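# Shelve the blue carton from the desk on the wall

## Task

Move the blue carton from the desk onto the wall shelf. Other cartons may be shifted along that shelf or onto the top of the low shelf to free space. It counts only if, at the end, every carton sits either on the wall shelf or on top of the low shelf, none rests on another carton, all cartons are still, the robot grips nothing and touches nothing movable, and the robot is upright and not tilted.

## Robot and tools

ROBOT. A Hello Robot Stretch 3 with one arm. It has a two-wheeled base (0.33 m long, 0.34 m wide), a lift that raises the arm on a vertical mast, and a telescoping arm that reaches out to the robot's RIGHT side. The base cannot slide sideways, so the gripper is carried forward or back by driving. Turning in place pivots about the point between the drive wheels, 0.05 m behind the front edge. With the arm pulled in and the wrist folded, a turn sweeps a 0.28 m radius circle; an unfolded, level wrist reaches past that circle.

FRAMES. Base frame: origin on the floor between the drive wheels, x forward, y left, z up. hand_pose is reported in it, located where the closed fingertips meet. With all wrist joints at zero, that hand frame has x up, y pointing back along the arm toward the mast, z toward the rear. The odometry frame is the base frame as it was when the scene began; heading runs -3.142 to 3.142, left positive.

execute_actions takes "actions", a list run in order (empty list just reports state and images). Each action may contain:
- "robot": one command object, a list (queue) of up to 8 commands run one after another, or {"stop": true}, which brakes everything and clears the queue.
- "steps": integer 1 to 450 control steps at 30 per second (default 1). Alone, it simply waits.
- "until": an early-exit condition (needs steps).
A command object may hold:
- "base": exactly one of translate_m (metres, relative to where the base is when that command starts, forward positive, magnitude at most 1) or rotate_rad (radians, relative, counter-clockwise/left positive, magnitude at most 3.2). These are offsets, not poses.
- "joints": absolute targets by name, each a single number: lift_m 0 to 1.1 (arm height); arm_m 0 to 0.52 (extension); wrist_yaw_rad -1.345 to 4.42 (0 along the arm, positive swings toward the front, 3.0 folded over the base); wrist_pitch_rad -1.57 to 0.451 (0 level, negative tips fingers down); wrist_roll_rad -2.911 to 2.911 (0 fingers side by side); gripper_m -0.089 to 0.179 (wider is higher; actual fingertip gap is about 0.007 less when nearly shut, 0.025 less when fully open, zero below 0.007); head_pan_rad -3.953 to 1.73 (0 forward, positive left, -1.57 looks along the arm); head_tilt_rad -1.53 to 0.419 (negative down). Unnamed joints keep their previous goals.
- "contact_limits": {"arm_m": effort percent 1 to 100}, making that arm motion halt when effort reaches it; smaller is gentler, too small halts instantly. Lasts until arm_m's next command.
- In a queue, {"pause_s": seconds up to 15} waits.
Motions in one command start together and keep running after the call returns. A new command takes over immediately and discards the rest of any older queue. Any out-of-range number or invalid action rejects the whole call.

"until" forms: {"robot": {"status": "ended"}} fires once nothing reports moving and no queue is running (or at once if the command was refused). Other fields compare readings, e.g. {"robot": {"lift_m": [">", 0.3], "base_status": ["!=", "moving"]}}, with operators =, !=, <, <=, >, >=; joints compare to three decimals, base values to four. Fields: x, y, heading, translate_m(_goal), rotate_rad(_goal), base_status, each joint, its _goal and _status, refusals, queue, queue_left. {"any": {"status": "ended"}} fires when any one motion or the queue finishes. Do not wait for a reading to equal a goal exactly.

zoom_image: "camera" (head_camera, nav_camera or wrist_camera) and "region" [x0, y0, x1, y1] in pixels of that camera's latest image, origin top-left, at most 504 by 504. head_camera and nav_camera move with head pan/tilt; wrist_camera rides on the gripper.

finished_scene: {"scene": n}. Irreversible; call only after all motion has stopped and the goal holds.

RESULTS. base_status shows progress in brackets (distance done of goal, from wheel counts). joint_goals, joint_status, measured_speeds (units per second), refusals, queue (idle/running/done/dropped/stopped) and queue_left follow. Status words: moving, done (within tolerance), off_target (rested short, may still push), contact_stop (arm or lift pressed firmly and went slack), time_out, stopped, not_commanded, torque_fault (wrist servo off about 10 s, joint limp). Lines starting refused:, dropped: or replaced: explain rejected goals, aborted queues, or how a prior motion ended. robot.on_its_own appears when the robot changed a goal, a joint is slack or off, a motor strains at rest, or base_tilt drifts 3 degrees or more. base_tilt gives forward/right lean in degrees. lidar_m: 12 distances in 30-degree sectors counter-clockwise from straight ahead (4th left, 7th behind, 10th right), in a plane 0.17 m up; "-" means nothing seen. wrist_depth_mm and head_depth_mm are 7x7 median depth grids. motor_effort is percent with peak in brackets; positive pushes toward higher values. Odometry counts wheel slip as travel. Images come only at the end of each call.

PRACTICE. Fast driving (0.30 m/s, 1.9 rad/s) requires lift_m under 0.30, arm_m under 0.03 and wrist_yaw_rad over 2.54; otherwise 0.10 m/s and 0.63 rad/s. Fold or unfold the wrist only with lift_m 0.32 to 0.95, pitch -0.4 and roll near 0; once folded the lift may go down to 0.25. With yaw below -0.4 keep pitch at -0.5 or lower. To grasp, set gripper_m below the object's width; to let go, open at least 0.02 beyond where the pads first touched. Readings and done do not confirm a grasp; check the cameras. Over-squeezing triggers a stall guard that weakens the grip.

AVOID. Pushing into rigid things with the gripper above about 0.45 m, repeating a push after contact_stop, raising contact limits, driving while gripping or hooking something fixed, and snagging furniture, especially in reverse; all can tip the robot. If it leans, reverse the last move in small steps, free the gripper and, if needed, lower lift_m to about 0.2. Also avoid drops, slams, hard hits and prolonged wrist strain. Loose objects may occasionally get nudged. Before finishing, let every motion end, open and withdraw the gripper from all cartons.

Each tool is called after "Emit:" by a JSON object that holds its "method" and its "body".

## Session

Emit:
{"method": "execute_actions", "body": {"actions": []}}

Scene clock: 0.00 s.
robot.base_odometry: x=+0.000 y=+0.000 heading=+0.000 (m, m, rad; robot's odometry frame)
robot.turned_by_wheels: +0.000 (rad since the last result)
robot.turned_by_imu: +0.000 (rad since the last result)
robot.base_tilt: forward=-0.8 right=+0.1 (deg)
robot.lidar_m: 1.34 1.59 2.72 2.29 2.49 2.04 2.43 2.31 2.03 2.04 1.52 1.34
robot.head_depth_mm: 1266 1253 1252 1239 1242 1239 1227 / 1298 1292 1282 1277 1275 1271 1264 / 1336 1335 1324 1319 1310 1313 1304 / 1379 1365 1358 1364 1345 1344 1336 / 1420 1410 1407 1400 1387 1378 1383 / 1455 1463 1454 1449 1437 1425 1424 / 1509 1504 1492 1486 1482 1469 1463
robot.base_status: not_commanded
robot.joint_positions: lift_m=+0.408 arm_m=-0.002 wrist_yaw_rad=+2.838 wrist_pitch_rad=-0.548 wrist_roll_rad=+0.011 gripper_m=+0.037 head_pan_rad=-0.001 head_tilt_rad=-0.013
robot.joint_goals: lift_m=+0.408 arm_m=-0.002 wrist_yaw_rad=+2.838 wrist_pitch_rad=-0.548 wrist_roll_rad=+0.011 gripper_m=+0.037 head_pan_rad=-0.001 head_tilt_rad=-0.013
robot.joint_status: lift_m=not_commanded arm_m=not_commanded wrist_yaw_rad=not_commanded wrist_pitch_rad=not_commanded wrist_roll_rad=not_commanded gripper_m=not_commanded head_pan_rad=not_commanded head_tilt_rad=not_commanded
robot.measured_speeds: translate_m=+0.000 rotate_rad=+0.000 lift_m=+0.000 arm_m=+0.000 wrist_yaw_rad=+0.000 wrist_pitch_rad=+0.000 wrist_roll_rad=+0.000 head_pan_rad=+0.000 head_tilt_rad=+0.000
robot: refusals=0 queue=idle queue_left=0
robot.motor_effort: left_wheel=-1 right_wheel=+1 lift_m=+41 arm_m=-1 wrist_yaw_rad=+0 wrist_pitch_rad=+4 wrist_roll_rad=+0 gripper_m=+0 head_pan_rad=+0 head_tilt_rad=+2 (%)
robot.hand_pose: x=+0.0403 y=+0.0540 z=+0.3929 quat_wxyz=(+0.293, +0.705, +0.085, +0.640) (m; robot's base frame)
robot.wrist_depth_mm: - - - - - - - / - - - - - - - / - 953 932 941 957 958 965 / 756 807 774 777 791 788 796 / 658 - 682 666 679 679 675 / 577 570 - 585 586 586 582 / 511 - - 512 516 522 524
pictures: head_camera (sideways: a quarter turn clockwise sets it upright), nav_camera (sideways: a quarter turn counterclockwise sets it upright), wrist_camera
Images, in order (width x height): head_camera 896x504, nav_camera 672x504, wrist_camera 644x364.

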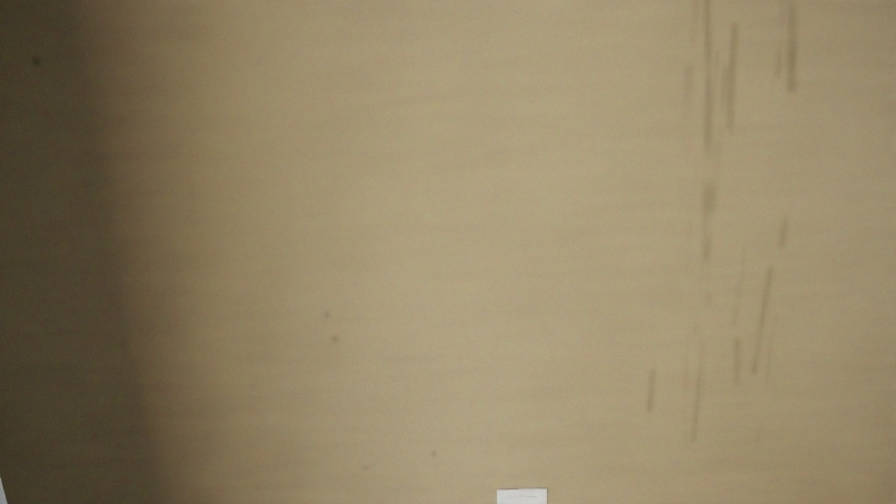

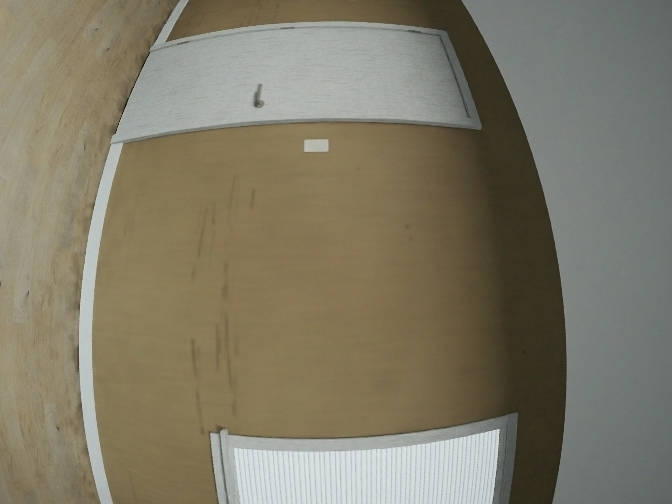

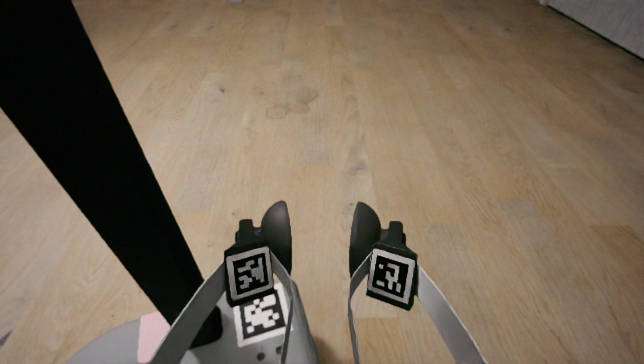

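Emit:
{"method": "execute_actions", "body": {"actions": [{"robot":{"joints":{"head_pan_rad":1.6,"head_tilt_rad":-0.4}},"steps":200,"until":{"robot":{"status":"ended"}}}]}}

Emit:
{"method": "execute_actions", "body": {"actions": [{"robot":{"joints":{"head_pan_rad":-1.6}},"steps":200,"until":{"robot":{"status":"ended"}}}]}}

Emit:
{"method": "execute_actions", "body": {"actions": [{"robot":{"joints":{"head_pan_rad":-3.1}},"steps":200,"until":{"robot":{"status":"ended"}}}]}}

Scene clock: 2.97 s.
robot.base_odometry: x=+0.000 y=+0.000 heading=+0.000 (m, m, rad; robot's odometry frame)
robot.turned_by_wheels: +0.000 (rad since the last result)
robot.turned_by_imu: +0.000 (rad since the last result)
robot.base_tilt: forward=-0.7 right=+0.1 (deg)
robot.lidar_m: 1.34 1.58 2.72 2.29 2.49 2.05 2.42 2.32 2.03 2.04 1.52 1.34
robot.head_depth_mm: 2282 2437 2614 2779 2518 1830 1451 / 2357 2486 2716 2874 2505 1850 1468 / 2414 2577 2695 2910 2506 1874 1462 / 2477 2678 2821 3037 2515 1848 1476 / 2542 2757 2899 3158 2526 1866 1469 / 2604 2792 2974 3235 2555 1860 1459 / 2677 2893 3083 3244 2542 1863 1479
robot.base_status: not_commanded
robot.joint_positions: lift_m=+0.408 arm_m=-0.002 wrist_yaw_rad=+2.838 wrist_pitch_rad=-0.548 wrist_roll_rad=+0.011 gripper_m=+0.037 head_pan_rad=+1.593 head_tilt_rad=-0.395
robot.joint_goals: lift_m=+0.408 arm_m=-0.002 wrist_yaw_rad=+2.838 wrist_pitch_rad=-0.548 wrist_roll_rad=+0.011 gripper_m=+0.037 head_pan_rad=+1.600 head_tilt_rad=-0.400
robot.joint_status: lift_m=not_commanded arm_m=not_commanded wrist_yaw_rad=not_commanded wrist_pitch_rad=not_commanded wrist_roll_rad=not_commanded gripper_m=not_commanded head_pan_rad=done head_tilt_rad=done
robot.measured_speeds: translate_m=+0.000 rotate_rad=+0.000 lift_m=+0.000 arm_m=+0.000 wrist_yaw_rad=+0.000 wrist_pitch_rad=+0.000 wrist_roll_rad=+0.000 head_pan_rad=+0.000 head_tilt_rad=+0.000
robot: refusals=0 queue=done queue_left=0
robot.motor_effort: left_wheel=+0(1) right_wheel=+1(1) lift_m=+41(41) arm_m=-1(0) wrist_yaw_rad=+0(0) wrist_pitch_rad=+4(4) wrist_roll_rad=+0(0) gripper_m=+0(0) head_pan_rad=+2(39) head_tilt_rad=-3(30) (%)
robot.hand_pose: x=+0.0403 y=+0.0540 z=+0.3929 quat_wxyz=(+0.293, +0.705, +0.085, +0.640) (m; robot's base frame)
robot.wrist_depth_mm: - - - - - - - / - - - - - - - / - 933 959 949 957 941 962 / 754 790 783 784 793 778 785 / 658 - 684 667 676 662 675 / 570 569 - 582 589 588 591 / 511 - - 514 514 519 523
pictures: head_camera (sideways: a quarter turn clockwise sets it upright), nav_camera (sideways: a quarter turn counterclockwise sets it upright), wrist_camera
camera_calibration (this result's frames):
head_camera: T_world_to_cam=[[-0.0255106, -0.351591, -0.935806, 1.23688], [-0.999463, 0.0282191, 0.0166438, -0.0118744], [0.0205558, 0.935728, -0.352122, 0.417073], [0, 0, 0, 1]] pos_world=[0.0111124, 0.044945, 1.30454]
nav_camera: T_world_to_cam=[[0.0344714, 0.344529, 0.938142, -1.17481], [0.999404, -0.0134553, -0.031781, 0.0870877], [0.0016735, 0.938679, -0.344788, 0.411286], [0, 0, 0, 1]] pos_world=[-0.0472268, 0.0198626, 1.24671]
wrist_camera: T_world_to_cam=[[0.95645, -0.291279, -0.0189598, -0.011508], [-0.210367, -0.642822, -0.736563, 0.364128], [0.202357, 0.708475, -0.676103, 0.389304], [0, 0, 0, 1]] pos_world=[0.00882871, -0.0450948, 0.531194]
Images, in order (width x height): head_camera 896x504, nav_camera 672x504, wrist_camera 644x364.

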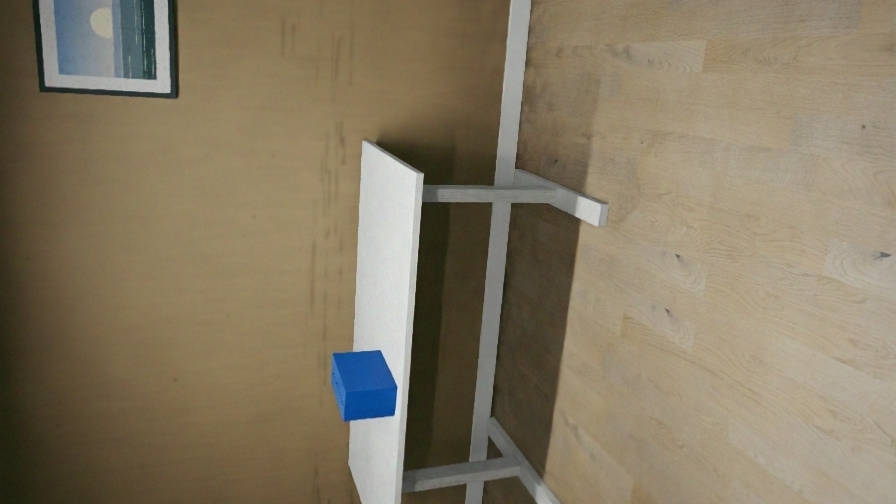

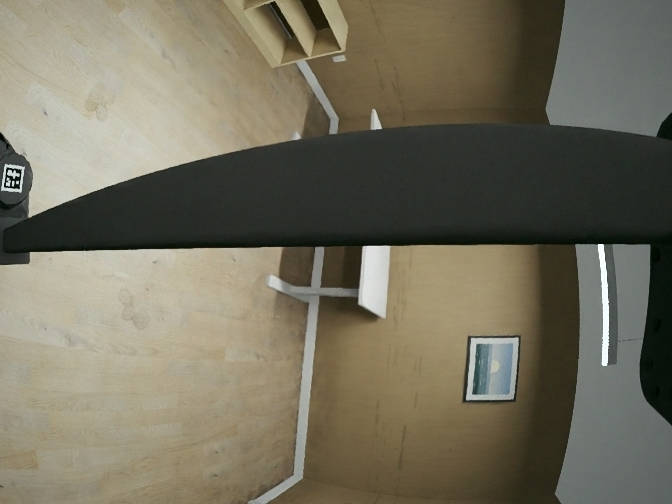

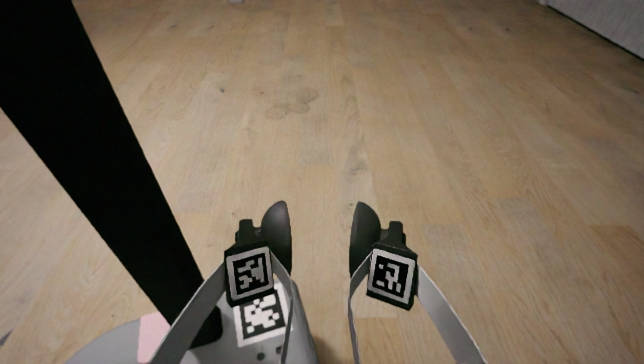

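Scene clock: 4.87 s.
robot.base_odometry: x=+0.000 y=+0.000 heading=+0.000 (m, m, rad; robot's odometry frame)
robot.turned_by_wheels: +0.000 (rad since the last result)
robot.turned_by_imu: +0.000 (rad since the last result)
robot.base_tilt: forward=-0.7 right=+0.2 (deg)
robot.lidar_m: 1.34 1.58 2.72 2.28 2.48 2.04 2.42 2.31 2.03 2.04 1.52 1.34
robot.head_depth_mm: 1693 1810 1938 2078 2178 1843 1451 / 1735 1849 1973 2124 2238 1840 1453 / 1782 1893 2039 2178 2276 1850 1464 / 1832 1935 2071 2238 2341 1873 1455 / 1869 1994 2129 2266 2404 1860 1454 / 1899 2047 2184 2359 2483 1865 1470 / 1949 2103 2238 2387 2427 1875 1480
robot.base_status: not_commanded
robot.joint_positions: lift_m=+0.408 arm_m=-0.002 wrist_yaw_rad=+2.838 wrist_pitch_rad=-0.548 wrist_roll_rad=+0.011 gripper_m=+0.037 head_pan_rad=-1.593 head_tilt_rad=-0.395
robot.joint_goals: lift_m=+0.408 arm_m=-0.002 wrist_yaw_rad=+2.838 wrist_pitch_rad=-0.548 wrist_roll_rad=+0.011 gripper_m=+0.037 head_pan_rad=-1.600 head_tilt_rad=-0.400
robot.joint_status: lift_m=not_commanded arm_m=not_commanded wrist_yaw_rad=not_commanded wrist_pitch_rad=not_commanded wrist_roll_rad=not_commanded gripper_m=not_commanded head_pan_rad=done head_tilt_rad=done
robot.measured_speeds: translate_m=+0.000 rotate_rad=+0.000 lift_m=+0.000 arm_m=+0.000 wrist_yaw_rad=+0.000 wrist_pitch_rad=+0.000 wrist_roll_rad=+0.000 head_pan_rad=+0.000 head_tilt_rad=+0.000
robot: refusals=0 queue=done queue_left=0
robot.motor_effort: left_wheel=+0(0) right_wheel=+1(0) lift_m=+41(41) arm_m=-1(1) wrist_yaw_rad=+0(0) wrist_pitch_rad=+4(4) wrist_roll_rad=+0(0) gripper_m=+0(0) head_pan_rad=-3(39) head_tilt_rad=-3(2) (%)
robot.hand_pose: x=+0.0403 y=+0.0540 z=+0.3929 quat_wxyz=(+0.293, +0.705, +0.085, +0.640) (m; robot's base frame)
robot.wrist_depth_mm: - - - - - - - / - - - - - - - / - 937 941 951 952 950 952 / 757 781 780 781 784 801 803 / 654 - 684 664 675 677 668 / 578 574 - 592 584 581 592 / 510 - - 517 514 523 521
pictures: head_camera (sideways: a quarter turn clockwise sets it upright), nav_camera (sideways: a quarter turn counterclockwise sets it upright), wrist_camera
camera_calibration (this result's frames):
head_camera: T_world_to_cam=[[0.0409334, 0.350367, -0.935718, 1.23636], [0.997259, -0.0720934, 0.0166311, -0.024038], [-0.0616321, -0.933834, -0.352358, 0.417881], [0, 0, 0, 1]] pos_world=[-0.00088155, -0.0446822, 1.30453]
nav_camera: T_world_to_cam=[[-0.0495754, -0.342919, 0.938056, -1.17418], [-0.997849, 0.0573451, -0.0317721, 0.0992594], [-0.0428976, -0.937613, -0.345024, 0.411865], [0, 0, 0, 1]] pos_world=[0.0585033, -0.0221717, 1.24671]
wrist_camera: T_world_to_cam=[[0.95645, -0.291279, -0.0189599, -0.011508], [-0.210367, -0.642822, -0.736563, 0.364128], [0.202357, 0.708475, -0.676103, 0.389304], [0, 0, 0, 1]] pos_world=[0.00882871, -0.0450948, 0.531194]
Images, in order (width x height): head_camera 896x504, nav_camera 672x504, wrist_camera 644x364.

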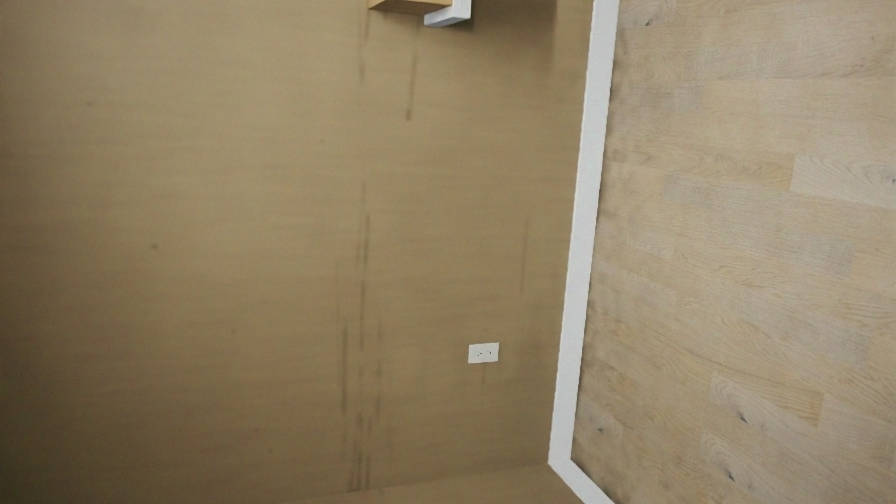

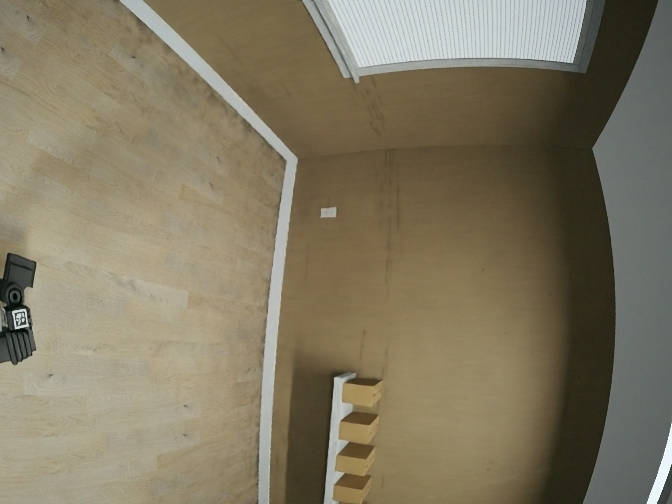

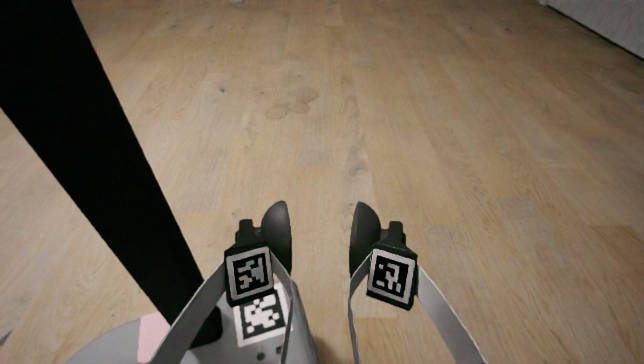

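Scene clock: 6.13 s.
robot.base_odometry: x=+0.000 y=+0.000 heading=+0.000 (m, m, rad; robot's odometry frame)
robot.turned_by_wheels: +0.000 (rad since the last result)
robot.turned_by_imu: +0.000 (rad since the last result)
robot.base_tilt: forward=-0.8 right=+0.2 (deg)
robot.lidar_m: 1.34 1.59 2.72 2.29 2.48 2.04 2.42 2.31 2.04 2.04 1.52 1.34
robot.head_depth_mm: 2037 2169 2312 2450 2507 1838 1448 / 2093 2230 2378 2531 2486 1848 1451 / 2177 2293 2465 2650 2529 1847 1458 / 2230 2359 2547 2713 2532 1846 1471 / 2279 2446 2631 2823 2526 1856 1460 / 2356 2527 2727 2921 2536 1871 1466 / 2465 2595 2802 3117 2558 1865 1471
robot.base_status: not_commanded
robot.joint_positions: lift_m=+0.408 arm_m=-0.002 wrist_yaw_rad=+2.838 wrist_pitch_rad=-0.548 wrist_roll_rad=+0.011 gripper_m=+0.037 head_pan_rad=-3.093 head_tilt_rad=-0.395
robot.joint_goals: lift_m=+0.408 arm_m=-0.002 wrist_yaw_rad=+2.838 wrist_pitch_rad=-0.548 wrist_roll_rad=+0.011 gripper_m=+0.037 head_pan_rad=-3.100 head_tilt_rad=-0.400
robot.joint_status: lift_m=not_commanded arm_m=not_commanded wrist_yaw_rad=not_commanded wrist_pitch_rad=not_commanded wrist_roll_rad=not_commanded gripper_m=not_commanded head_pan_rad=done head_tilt_rad=done
robot.measured_speeds: translate_m=+0.000 rotate_rad=+0.000 lift_m=+0.000 arm_m=+0.000 wrist_yaw_rad=+0.000 wrist_pitch_rad=+0.000 wrist_roll_rad=+0.000 head_pan_rad=+0.000 head_tilt_rad=+0.000
robot: refusals=0 queue=done queue_left=0
robot.motor_effort: left_wheel=+0(0) right_wheel=+1(1) lift_m=+41(41) arm_m=-1(1) wrist_yaw_rad=+0(0) wrist_pitch_rad=+4(4) wrist_roll_rad=+0(0) gripper_m=+0(0) head_pan_rad=-3(39) head_tilt_rad=-3(2) (%)
robot.hand_pose: x=+0.0403 y=+0.0540 z=+0.3929 quat_wxyz=(+0.293, +0.705, +0.085, +0.640) (m; robot's base frame)
robot.wrist_depth_mm: - - - - - - - / - - - - - - - / - 945 957 932 956 960 961 / 749 795 785 779 780 789 789 / 661 - 683 666 669 672 670 / 581 568 - 581 586 586 585 / 510 - - 515 519 513 518
pictures: head_camera (sideways: a quarter turn clockwise sets it upright), nav_camera (sideways: a quarter turn counterclockwise sets it upright), wrist_camera
camera_calibration (this result's frames):
head_camera: T_world_to_cam=[[0.352412, -0.0160472, -0.935707, 1.23445], [-0.00137475, -0.999861, 0.0166297, -0.0179444], [-0.935844, -0.00457414, -0.352385, 0.423248], [0, 0, 0, 1]] pos_world=[-0.0389641, 0.0038036, 1.30453]
nav_camera: T_world_to_cam=[[-0.345594, 0.0251944, 0.938046, -1.17236], [-0.0133779, 0.999406, -0.0317711, 0.0932528], [-0.938289, -0.023529, -0.345051, 0.417362], [0, 0, 0, 1]] pos_world=[-0.012308, -0.0538402, 1.24671]
wrist_camera: T_world_to_cam=[[0.95645, -0.291279, -0.0189598, -0.011508], [-0.210367, -0.642822, -0.736563, 0.364128], [0.202357, 0.708475, -0.676103, 0.389304], [0, 0, 0, 1]] pos_world=[0.00882871, -0.0450948, 0.531194]
Images, in order (width x height): head_camera 896x504, nav_camera 672x504, wrist_camera 644x364.

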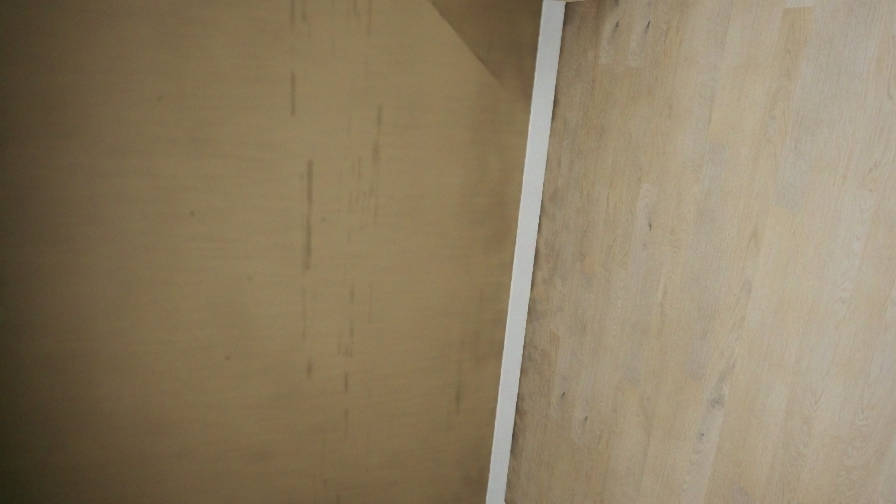

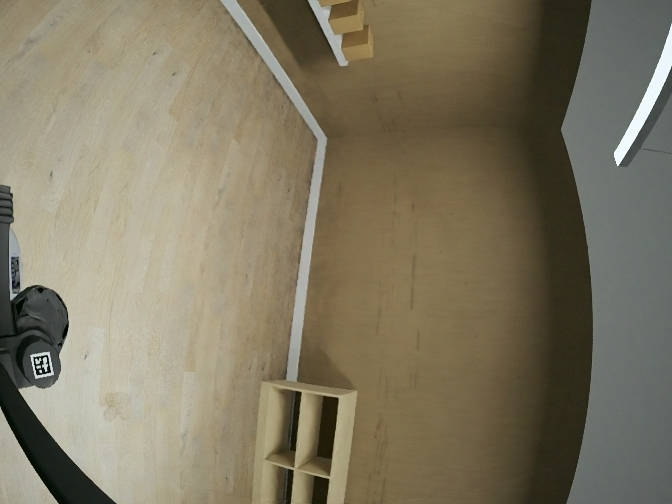

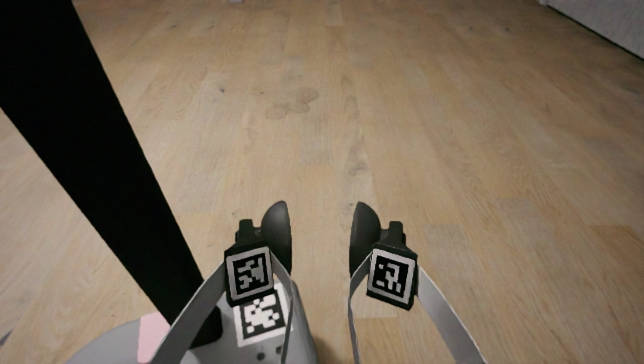

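Emit:
{"method": "execute_actions", "body": {"actions": [{"robot":{"joints":{"head_pan_rad":-2.3,"head_tilt_rad":-0.2}},"steps":200,"until":{"robot":{"status":"ended"}}}]}}

Scene clock: 8.83 s.
robot.base_odometry: x=+0.000 y=+0.000 heading=+0.000 (m, m, rad; robot's odometry frame)
robot.turned_by_wheels: +0.000 (rad since the last result)
robot.turned_by_imu: +0.000 (rad since the last result)
robot.base_tilt: forward=-0.7 right=+0.2 (deg)
robot.lidar_m: 1.34 1.58 2.73 2.28 2.48 2.05 2.43 2.31 2.04 2.04 1.52 1.34
robot.head_depth_mm: 2548 2672 2771 2827 2977 2387 1743 / 2403 2485 2562 2692 2776 2395 1760 / 2289 2341 2421 2453 2537 2396 1759 / 2130 2198 2253 2302 2325 2412 1776 / 2033 2071 2151 2198 2225 2283 1777 / 1920 1987 2046 2096 2071 2165 1797 / 1842 1871 1918 1962 1973 2086 1785
robot.base_status: not_commanded
robot.joint_positions: lift_m=+0.408 arm_m=-0.002 wrist_yaw_rad=+2.838 wrist_pitch_rad=-0.548 wrist_roll_rad=+0.011 gripper_m=+0.037 head_pan_rad=-2.307 head_tilt_rad=-0.212
robot.joint_goals: lift_m=+0.408 arm_m=-0.002 wrist_yaw_rad=+2.838 wrist_pitch_rad=-0.548 wrist_roll_rad=+0.011 gripper_m=+0.037 head_pan_rad=-2.300 head_tilt_rad=-0.200
robot.joint_status: lift_m=not_commanded arm_m=not_commanded wrist_yaw_rad=not_commanded wrist_pitch_rad=not_commanded wrist_roll_rad=not_commanded gripper_m=not_commanded head_pan_rad=done head_tilt_rad=done
robot.measured_speeds: translate_m=+0.000 rotate_rad=+0.000 lift_m=+0.000 arm_m=+0.000 wrist_yaw_rad=+0.000 wrist_pitch_rad=+0.000 wrist_roll_rad=+0.000 head_pan_rad=+0.000 head_tilt_rad=+0.000
robot: refusals=0 queue=done queue_left=0
robot.motor_effort: left_wheel=-1(0) right_wheel=+1(1) lift_m=+41(41) arm_m=-1(1) wrist_yaw_rad=+0(0) wrist_pitch_rad=+4(4) wrist_roll_rad=+0(0) gripper_m=+0(1) head_pan_rad=+3(35) head_tilt_rad=+6(27) (%)
robot.hand_pose: x=+0.0403 y=+0.0540 z=+0.3929 quat_wxyz=(+0.293, +0.705, +0.085, +0.640) (m; robot's base frame)
robot.wrist_depth_mm: - - - - - - - / - - - - - - - / - 937 933 954 945 947 949 / 747 790 779 783 789 780 794 / 656 - 681 671 682 675 686 / 579 570 - 584 581 591 590 / 504 - - 518 514 519 517
pictures: head_camera (sideways: a quarter turn clockwise sets it upright), nav_camera (sideways: a quarter turn counterclockwise sets it upright), wrist_camera
camera_calibration (this result's frames):
head_camera: T_world_to_cam=[[0.141747, 0.106881, -0.984116, 1.29899], [0.708738, -0.70501, 0.0255142, -0.0338478], [-0.691085, -0.701097, -0.175684, 0.191773], [0, 0, 0, 1]] pos_world=[-0.027606, -0.0282484, 1.31291]
nav_camera: T_world_to_cam=[[-0.14319, -0.0953663, 0.98509, -1.23508], [-0.720537, 0.69239, -0.0377054, 0.105301], [-0.678471, -0.715193, -0.167858, 0.185153], [0, 0, 0, 1]] pos_world=[0.0246435, -0.0582732, 1.25171]
wrist_camera: T_world_to_cam=[[0.95645, -0.291279, -0.0189599, -0.011508], [-0.210367, -0.642822, -0.736563, 0.364128], [0.202357, 0.708475, -0.676103, 0.389304], [0, 0, 0, 1]] pos_world=[0.00882871, -0.0450948, 0.531194]
Images, in order (width x height): head_camera 896x504, nav_camera 672x504, wrist_camera 644x364.

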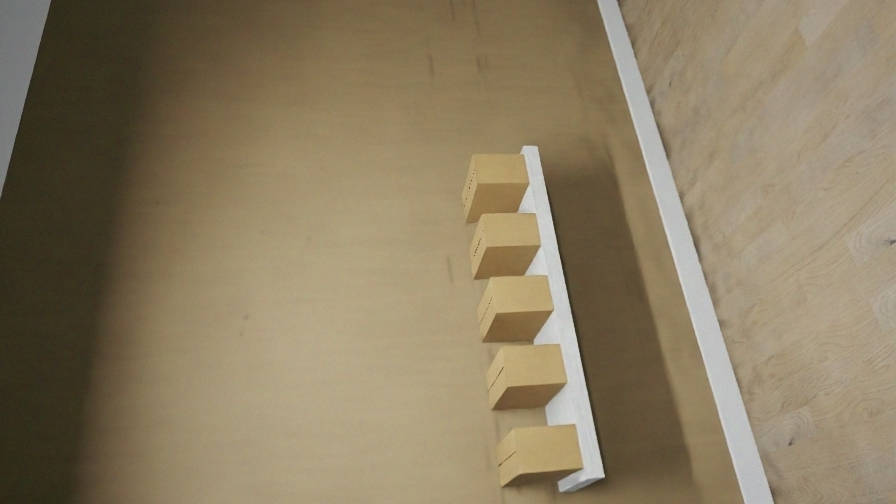

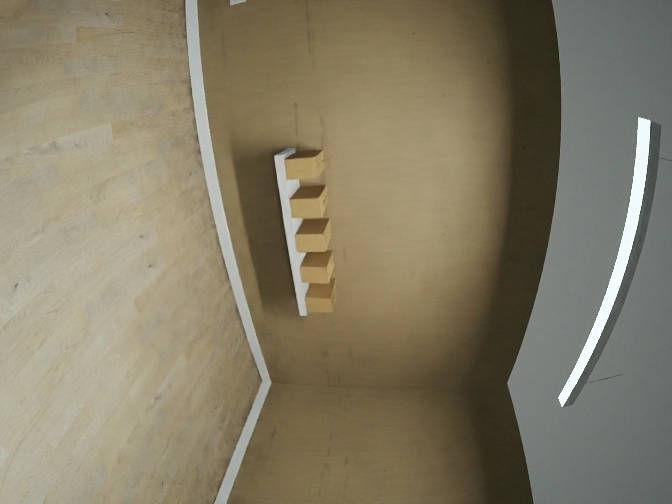

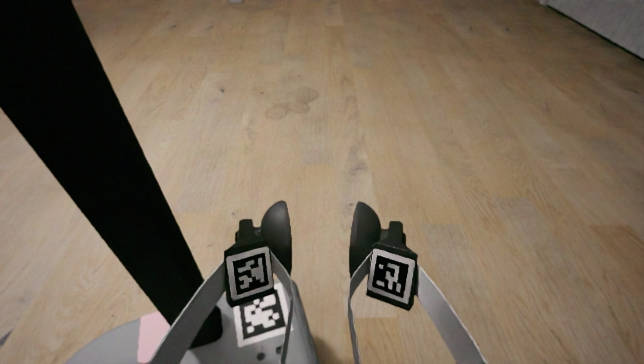

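Emit:
{"method": "execute_actions", "body": {"actions": [{"robot":[{"joints":{"lift_m":0.28}},{"base":{"rotate_rad":-1.833}},{"base":{"translate_m":1.0}},{"base":{"rotate_rad":1.571}},{"joints":{"lift_m":0.7,"head_pan_rad":-1.9,"head_tilt_rad":-0.6}},{"joints":{"wrist_yaw_rad":0,"gripper_m":0.0}},{"joints":{"wrist_pitch_rad":0}}],"steps":450,"until":{"robot":{"status":"ended"}}},{"steps":450,"until":{"robot":{"status":"ended"}}}]}}

Scene clock: 35.43 s.
robot.base_odometry: x=-0.259 y=-0.966 heading=-0.262 (m, m, rad; robot's odometry frame)
robot.turned_by_wheels: -0.262 (rad since the last result)
robot.turned_by_imu: -0.257 (rad since the last result)
robot.base_tilt: forward=-0.7 right=+0.2 (deg)
robot.lidar_m: 1.30 1.36 1.93 3.26 3.20 2.41 2.46 1.42 1.07 1.04 1.09 1.34
robot.head_depth_mm: 1030 1152 1235 1132 1720 1518 1258 / 998 1102 1171 1080 1601 1526 1264 / 958 1055 1161 1005 1505 1535 1275 / 923 1018 1103 1011 1429 1521 1266 / 893 984 1077 1193 1362 1500 1307 / 859 943 1036 1149 1295 1437 1277 / 836 910 989 1097 1237 1389 1272
robot.base_status: done (rotate_rad +1.5709 of +1.5710)
robot.joint_positions: lift_m=+0.700 arm_m=-0.002 wrist_yaw_rad=+0.002 wrist_pitch_rad=-0.027 wrist_roll_rad=+0.011 gripper_m=+0.000 head_pan_rad=-1.907 head_tilt_rad=-0.592
robot.joint_goals: lift_m=+0.700 arm_m=-0.002 wrist_yaw_rad=+0.000 wrist_pitch_rad=+0.000 wrist_roll_rad=+0.011 gripper_m=+0.000 head_pan_rad=-1.900 head_tilt_rad=-0.600
robot.joint_status: lift_m=done arm_m=not_commanded wrist_yaw_rad=done wrist_pitch_rad=done wrist_roll_rad=not_commanded gripper_m=done head_pan_rad=done head_tilt_rad=done
robot.measured_speeds: translate_m=+0.000 rotate_rad=+0.000 lift_m=+0.000 arm_m=+0.000 wrist_yaw_rad=+0.000 wrist_pitch_rad=+0.000 wrist_roll_rad=+0.000 head_pan_rad=+0.000 head_tilt_rad=+0.000
robot: refusals=0 queue=done queue_left=0
robot.motor_effort: left_wheel=-3(16) right_wheel=+4(15) lift_m=+53(56) arm_m=-1(1) wrist_yaw_rad=-3(4) wrist_pitch_rad=+8(9) wrist_roll_rad=+0(0) gripper_m=-2(80) head_pan_rad=+3(24) head_tilt_rad=-5(29) (%)
robot.hand_pose: x=-0.0209 y=-0.3982 z=+0.8072 quat_wxyz=(+0.704, +0.011, -0.711, -0.009) (m; robot's base frame)
robot.wrist_depth_mm: 756 771 762 756 743 737 733 / 792 795 785 777 781 777 767 / 829 823 818 819 807 578 611 / 874 850 858 840 831 572 610 / 911 906 880 - 864 588 580 / 952 943 934 926 907 915 912 / 998 988 994 963 951 947 959
pictures: head_camera (sideways: a quarter turn clockwise sets it upright), nav_camera (sideways: a quarter turn counterclockwise sets it upright), wrist_camera
camera_calibration (this result's frames):
head_camera: T_world_to_cam=[[0.205525, 0.487152, -0.848788, 1.12196], [0.925333, -0.3791, 0.00647995, -0.0103805], [-0.318619, -0.786744, -0.528693, 0.648904], [0, 0, 0, 1]] pos_world=[-0.0142321, -0.0399776, 1.29544]
nav_camera: T_world_to_cam=[[-0.211638, -0.477962, 0.852503, -1.06158], [-0.929381, 0.368327, -0.0242186, 0.0890007], [-0.302424, -0.797426, -0.522161, 0.643949], [0, 0, 0, 1]] pos_world=[0.0527894, -0.0266768, 1.2434]
wrist_camera: T_world_to_cam=[[-0.999751, -0.0184165, -0.0125633, -0.0142582], [0.00820902, 0.219835, -0.975503, 0.906673], [0.0207272, -0.975363, -0.219629, -0.0406064], [0, 0, 0, 1]] pos_world=[-0.0208559, -0.239187, 0.875365]
Images, in order (width x height): head_camera 896x504, nav_camera 672x504, wrist_camera 644x364.

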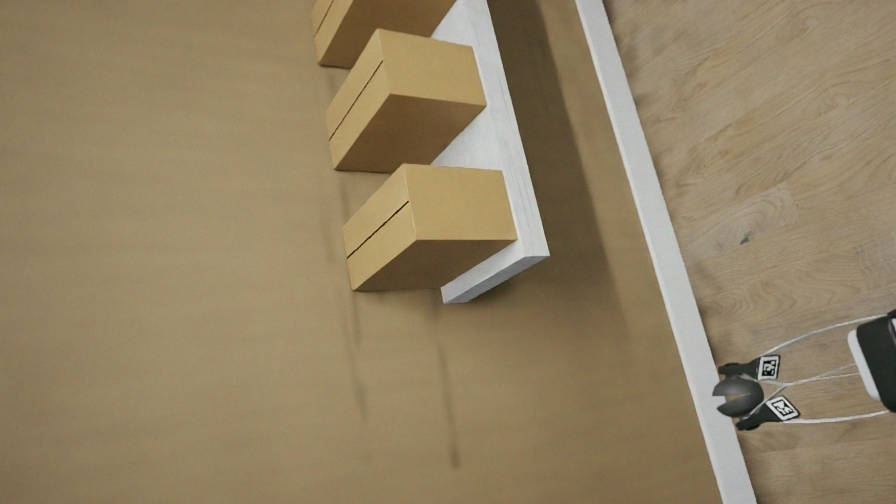

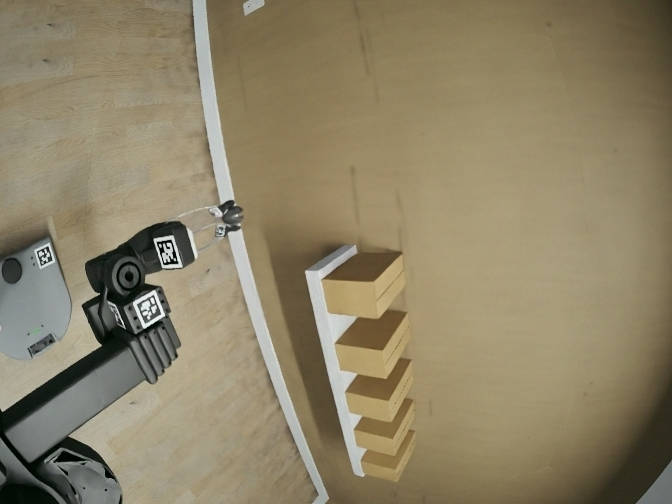

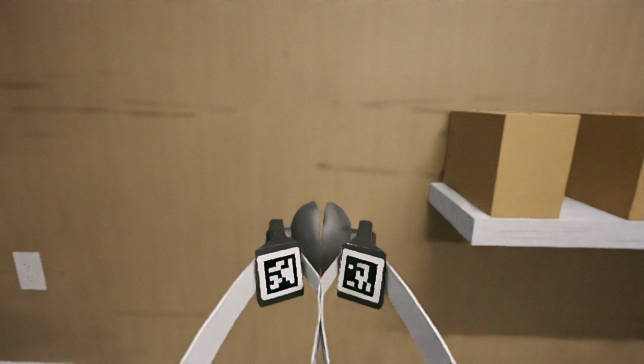

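Emit:
{"method": "execute_actions", "body": {"actions": [{"robot":[{"joints":{"lift_m":0.62,"wrist_yaw_rad":-0.3,"arm_m":0.5,"gripper_m":-0.03,"head_pan_rad":-1.7}},{"base":{"translate_m":-0.3}}],"steps":450,"until":{"robot":{"status":"ended"}}}]}}

Scene clock: 47.57 s.
robot.base_odometry: x=-0.549 y=-0.888 heading=-0.262 (m, m, rad; robot's odometry frame)
robot.turned_by_wheels: +0.000 (rad since the last result)
robot.turned_by_imu: +0.002 (rad since the last result)
robot.base_tilt: forward=-0.7 right=+0.2 (deg)
robot.lidar_m: 1.60 1.67 2.36 3.71 2.56 2.17 2.16 1.40 1.05 1.03 1.08 1.52
robot.head_depth_mm: 905 999 1096 1015 1441 1521 1265 / 890 983 1087 941 1410 1517 1296 / 878 966 1051 929 1365 1508 - / 864 950 1038 934 976 1483 1276 / 851 936 1029 1140 1352 1450 1271 / 840 920 1017 1135 1281 1445 1276 / 830 908 1002 1107 1251 1420 1273
robot.base_status: done (translate_m -0.3000 of -0.3000)
robot.joint_positions: lift_m=+0.620 arm_m=+0.500 wrist_yaw_rad=-0.299 wrist_pitch_rad=-0.026 wrist_roll_rad=+0.011 gripper_m=-0.030 head_pan_rad=-1.707 head_tilt_rad=-0.593
robot.joint_goals: lift_m=+0.620 arm_m=+0.500 wrist_yaw_rad=-0.300 wrist_pitch_rad=+0.000 wrist_roll_rad=+0.011 gripper_m=-0.030 head_pan_rad=-1.700 head_tilt_rad=-0.600
robot.joint_status: lift_m=done arm_m=done wrist_yaw_rad=done wrist_pitch_rad=done wrist_roll_rad=not_commanded gripper_m=done head_pan_rad=done head_tilt_rad=done
robot.measured_speeds: translate_m=+0.000 rotate_rad=+0.000 lift_m=+0.000 arm_m=+0.000 wrist_yaw_rad=+0.000 wrist_pitch_rad=+0.000 wrist_roll_rad=+0.000 head_pan_rad=+0.000 head_tilt_rad=+0.000
robot: refusals=0 queue=done queue_left=0
robot.motor_effort: left_wheel=-1(9) right_wheel=+2(5) lift_m=+28(53) arm_m=+5(8) wrist_yaw_rad=-2(4) wrist_pitch_rad=+8(8) wrist_roll_rad=+0(0) gripper_m=-11(86) head_pan_rad=+3(18) head_tilt_rad=-4(5) (%)
robot.hand_pose: x=-0.0966 y=-0.8888 z=+0.7285 quat_wxyz=(+0.694, -0.096, -0.704, -0.114) (m; robot's base frame)
robot.wrist_depth_mm: 226 239 257 233 121 82 62 / 234 248 266 240 123 83 62 / 241 256 276 247 125 84 63 / 248 267 287 254 127 85 63 / 258 274 287 - 129 86 64 / 269 277 205 186 122 86 65 / 281 175 161 161 144 87 65
pictures: head_camera (sideways: a quarter turn clockwise sets it upright), nav_camera (sideways: a quarter turn counterclockwise sets it upright), wrist_camera
camera_calibration (this result's frames):
head_camera: T_world_to_cam=[[0.104633, 0.518535, -0.84863, 1.12236], [0.982221, -0.187619, 0.0064642, -0.010707], [-0.155868, -0.834218, -0.528947, 0.648242], [0, 0, 0, 1]] pos_world=[-0.00588022, -0.0432193, 1.29543]
nav_camera: T_world_to_cam=[[-0.112451, -0.510745, 0.852347, -1.06199], [-0.984046, 0.176262, -0.0242063, 0.0893182], [-0.137873, -0.84147, -0.522417, 0.643279], [0, 0, 0, 1]] pos_world=[0.0571625, -0.0168472, 1.2434]
wrist_camera: T_world_to_cam=[[-0.96038, 0.278411, -0.0125359, 0.16766], [0.0724518, 0.205983, -0.97587, 0.932514], [-0.269111, -0.938114, -0.217993, -0.530962], [0, 0, 0, 1]] pos_world=[-0.0494329, -0.736863, 0.796368]
Images, in order (width x height): head_camera 896x504, nav_camera 672x504, wrist_camera 644x364.

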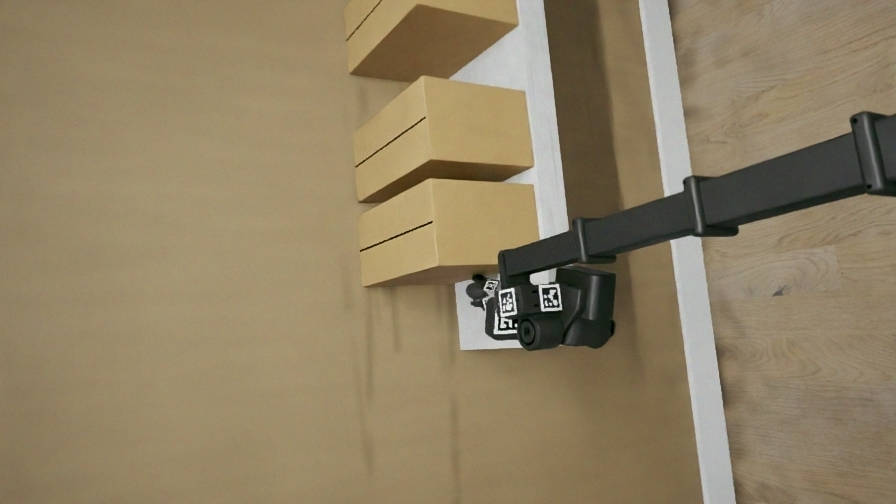

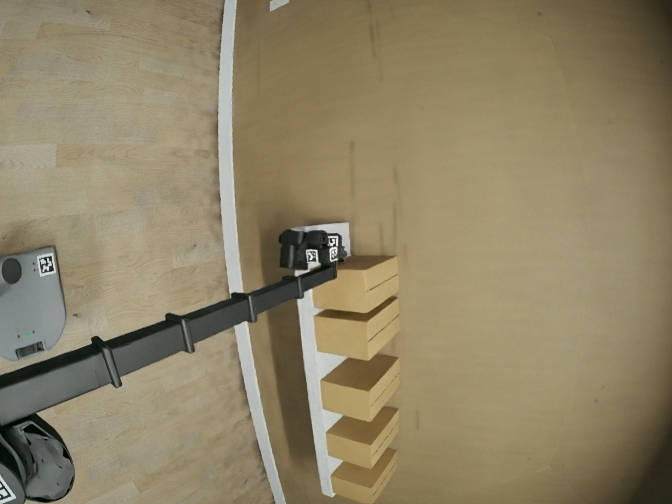

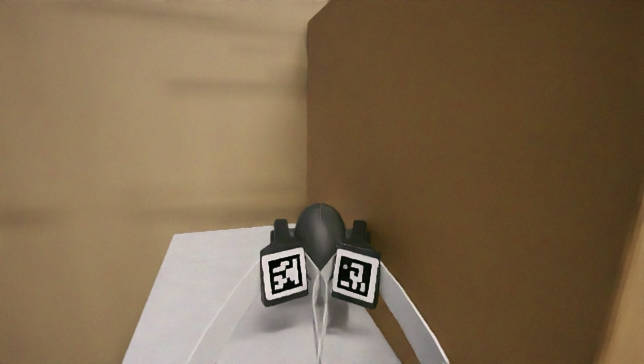

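Emit:
{"method": "execute_actions", "body": {"actions": [{"robot":[{"base":{"translate_m":-0.15}},{"base":{"translate_m":0.04}},{"joints":{"arm_m":0.0,"lift_m":0.66}}],"steps":450,"until":{"robot":{"status":"ended"}}}]}}

Scene clock: 57.47 s.
robot.base_odometry: x=-0.655 y=-0.860 heading=-0.262 (m, m, rad; robot's odometry frame)
robot.turned_by_wheels: +0.000 (rad since the last result)
robot.turned_by_imu: +0.001 (rad since the last result)
robot.base_tilt: forward=-0.7 right=+0.1 (deg)
robot.lidar_m: 1.71 1.79 2.52 3.73 2.50 2.09 2.05 1.40 1.05 1.02 1.08 1.51
robot.head_depth_mm: 903 997 1094 940 1435 1515 1261 / 886 978 1075 926 1405 1518 1271 / 873 959 1053 925 1359 1500 1262 / 862 943 1036 1036 1346 1487 1301 / 851 930 1031 1122 1006 1443 1282 / 836 920 1012 1099 1218 1443 1268 / 827 905 994 1112 1250 1416 1273
robot.base_status: done (translate_m +0.0400 of +0.0400)
robot.joint_positions: lift_m=+0.660 arm_m=+0.000 wrist_yaw_rad=-0.299 wrist_pitch_rad=-0.026 wrist_roll_rad=+0.011 gripper_m=-0.030 head_pan_rad=-1.707 head_tilt_rad=-0.593
robot.joint_goals: lift_m=+0.660 arm_m=+0.000 wrist_yaw_rad=-0.300 wrist_pitch_rad=+0.000 wrist_roll_rad=+0.011 gripper_m=-0.030 head_pan_rad=-1.700 head_tilt_rad=-0.600
robot.joint_status: lift_m=done arm_m=done wrist_yaw_rad=done wrist_pitch_rad=done wrist_roll_rad=not_commanded gripper_m=done head_pan_rad=done head_tilt_rad=done
robot.measured_speeds: translate_m=+0.000 rotate_rad=+0.000 lift_m=+0.000 arm_m=+0.000 wrist_yaw_rad=+0.000 wrist_pitch_rad=+0.000 wrist_roll_rad=+0.000 head_pan_rad=+0.000 head_tilt_rad=+0.000
robot: refusals=0 queue=done queue_left=0
robot.motor_effort: left_wheel=-3(8) right_wheel=+3(10) lift_m=+53(57) arm_m=-6(9) wrist_yaw_rad=-1(6) wrist_pitch_rad=+8(8) wrist_roll_rad=+0(0) gripper_m=-10(11) head_pan_rad=+2(3) head_tilt_rad=-3(4) (%)
robot.hand_pose: x=-0.0968 y=-0.3895 z=+0.7677 quat_wxyz=(+0.694, -0.097, -0.704, -0.114) (m; robot's base frame)
robot.wrist_depth_mm: 620 663 707 765 834 900 - / 647 678 731 780 865 928 - / 670 717 759 558 601 686 767 / 688 703 659 585 621 697 787 / 711 737 811 - - - - / 736 797 853 951 - - - / 769 830 915 975 - - -
pictures: head_camera (sideways: a quarter turn clockwise sets it upright), nav_camera (sideways: a quarter turn counterclockwise sets it upright), wrist_camera
camera_calibration (this result's frames):
head_camera: T_world_to_cam=[[0.104577, 0.518562, -0.848621, 1.12235], [0.982242, -0.187508, 0.00646326, -0.0107059], [-0.155772, -0.834227, -0.528962, 0.648261], [0, 0, 0, 1]] pos_world=[-0.0058753, -0.0432205, 1.29543]
nav_camera: T_world_to_cam=[[-0.112395, -0.510773, 0.852337, -1.06197], [-0.984066, 0.176151, -0.0242056, 0.0893173], [-0.137776, -0.841476, -0.522432, 0.643298], [0, 0, 0, 1]] pos_world=[0.0571645, -0.0168404, 1.2434]
wrist_camera: T_world_to_cam=[[-0.960175, 0.279118, -0.0125344, 0.0292492], [0.0725789, 0.205849, -0.975889, 0.867884], [-0.269808, -0.937933, -0.217909, -0.0540912], [0, 0, 0, 1]] pos_world=[-0.0495, -0.237551, 0.835538]
Images, in order (width x height): head_camera 896x504, nav_camera 672x504, wrist_camera 644x364.

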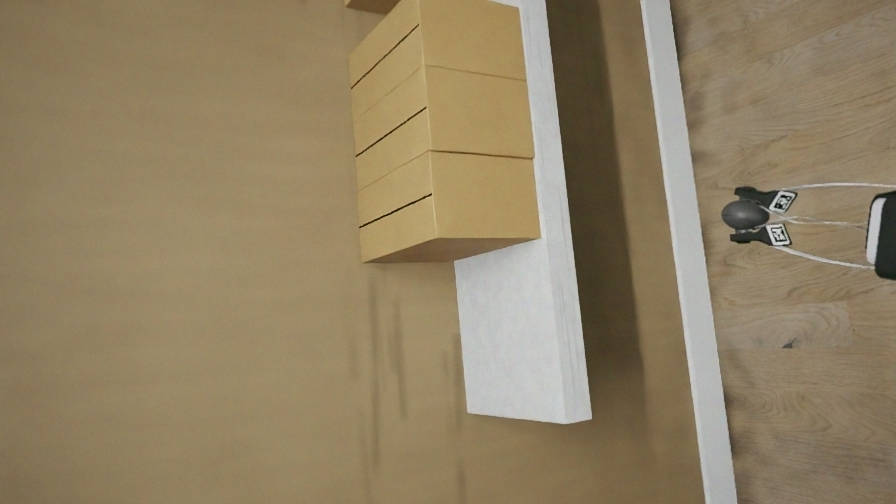

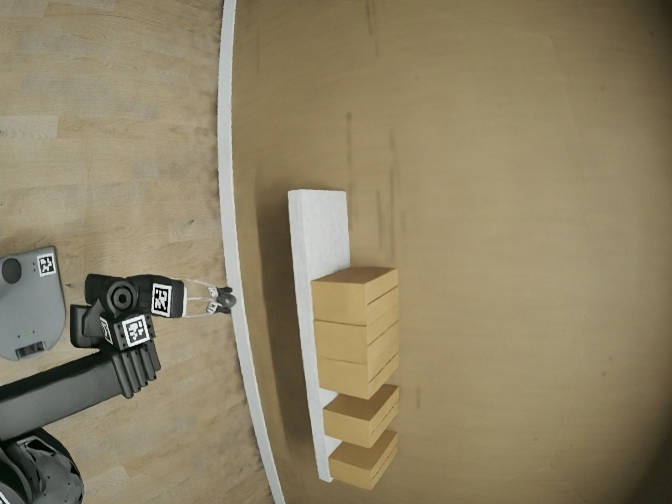

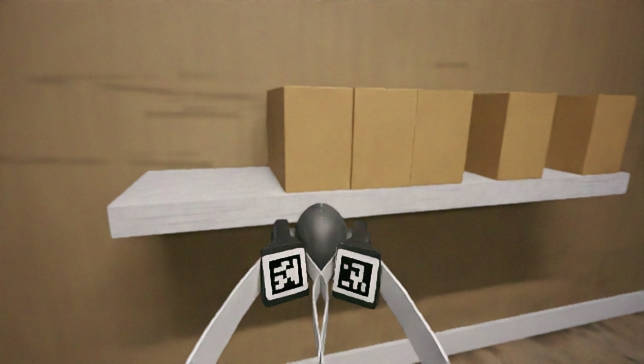

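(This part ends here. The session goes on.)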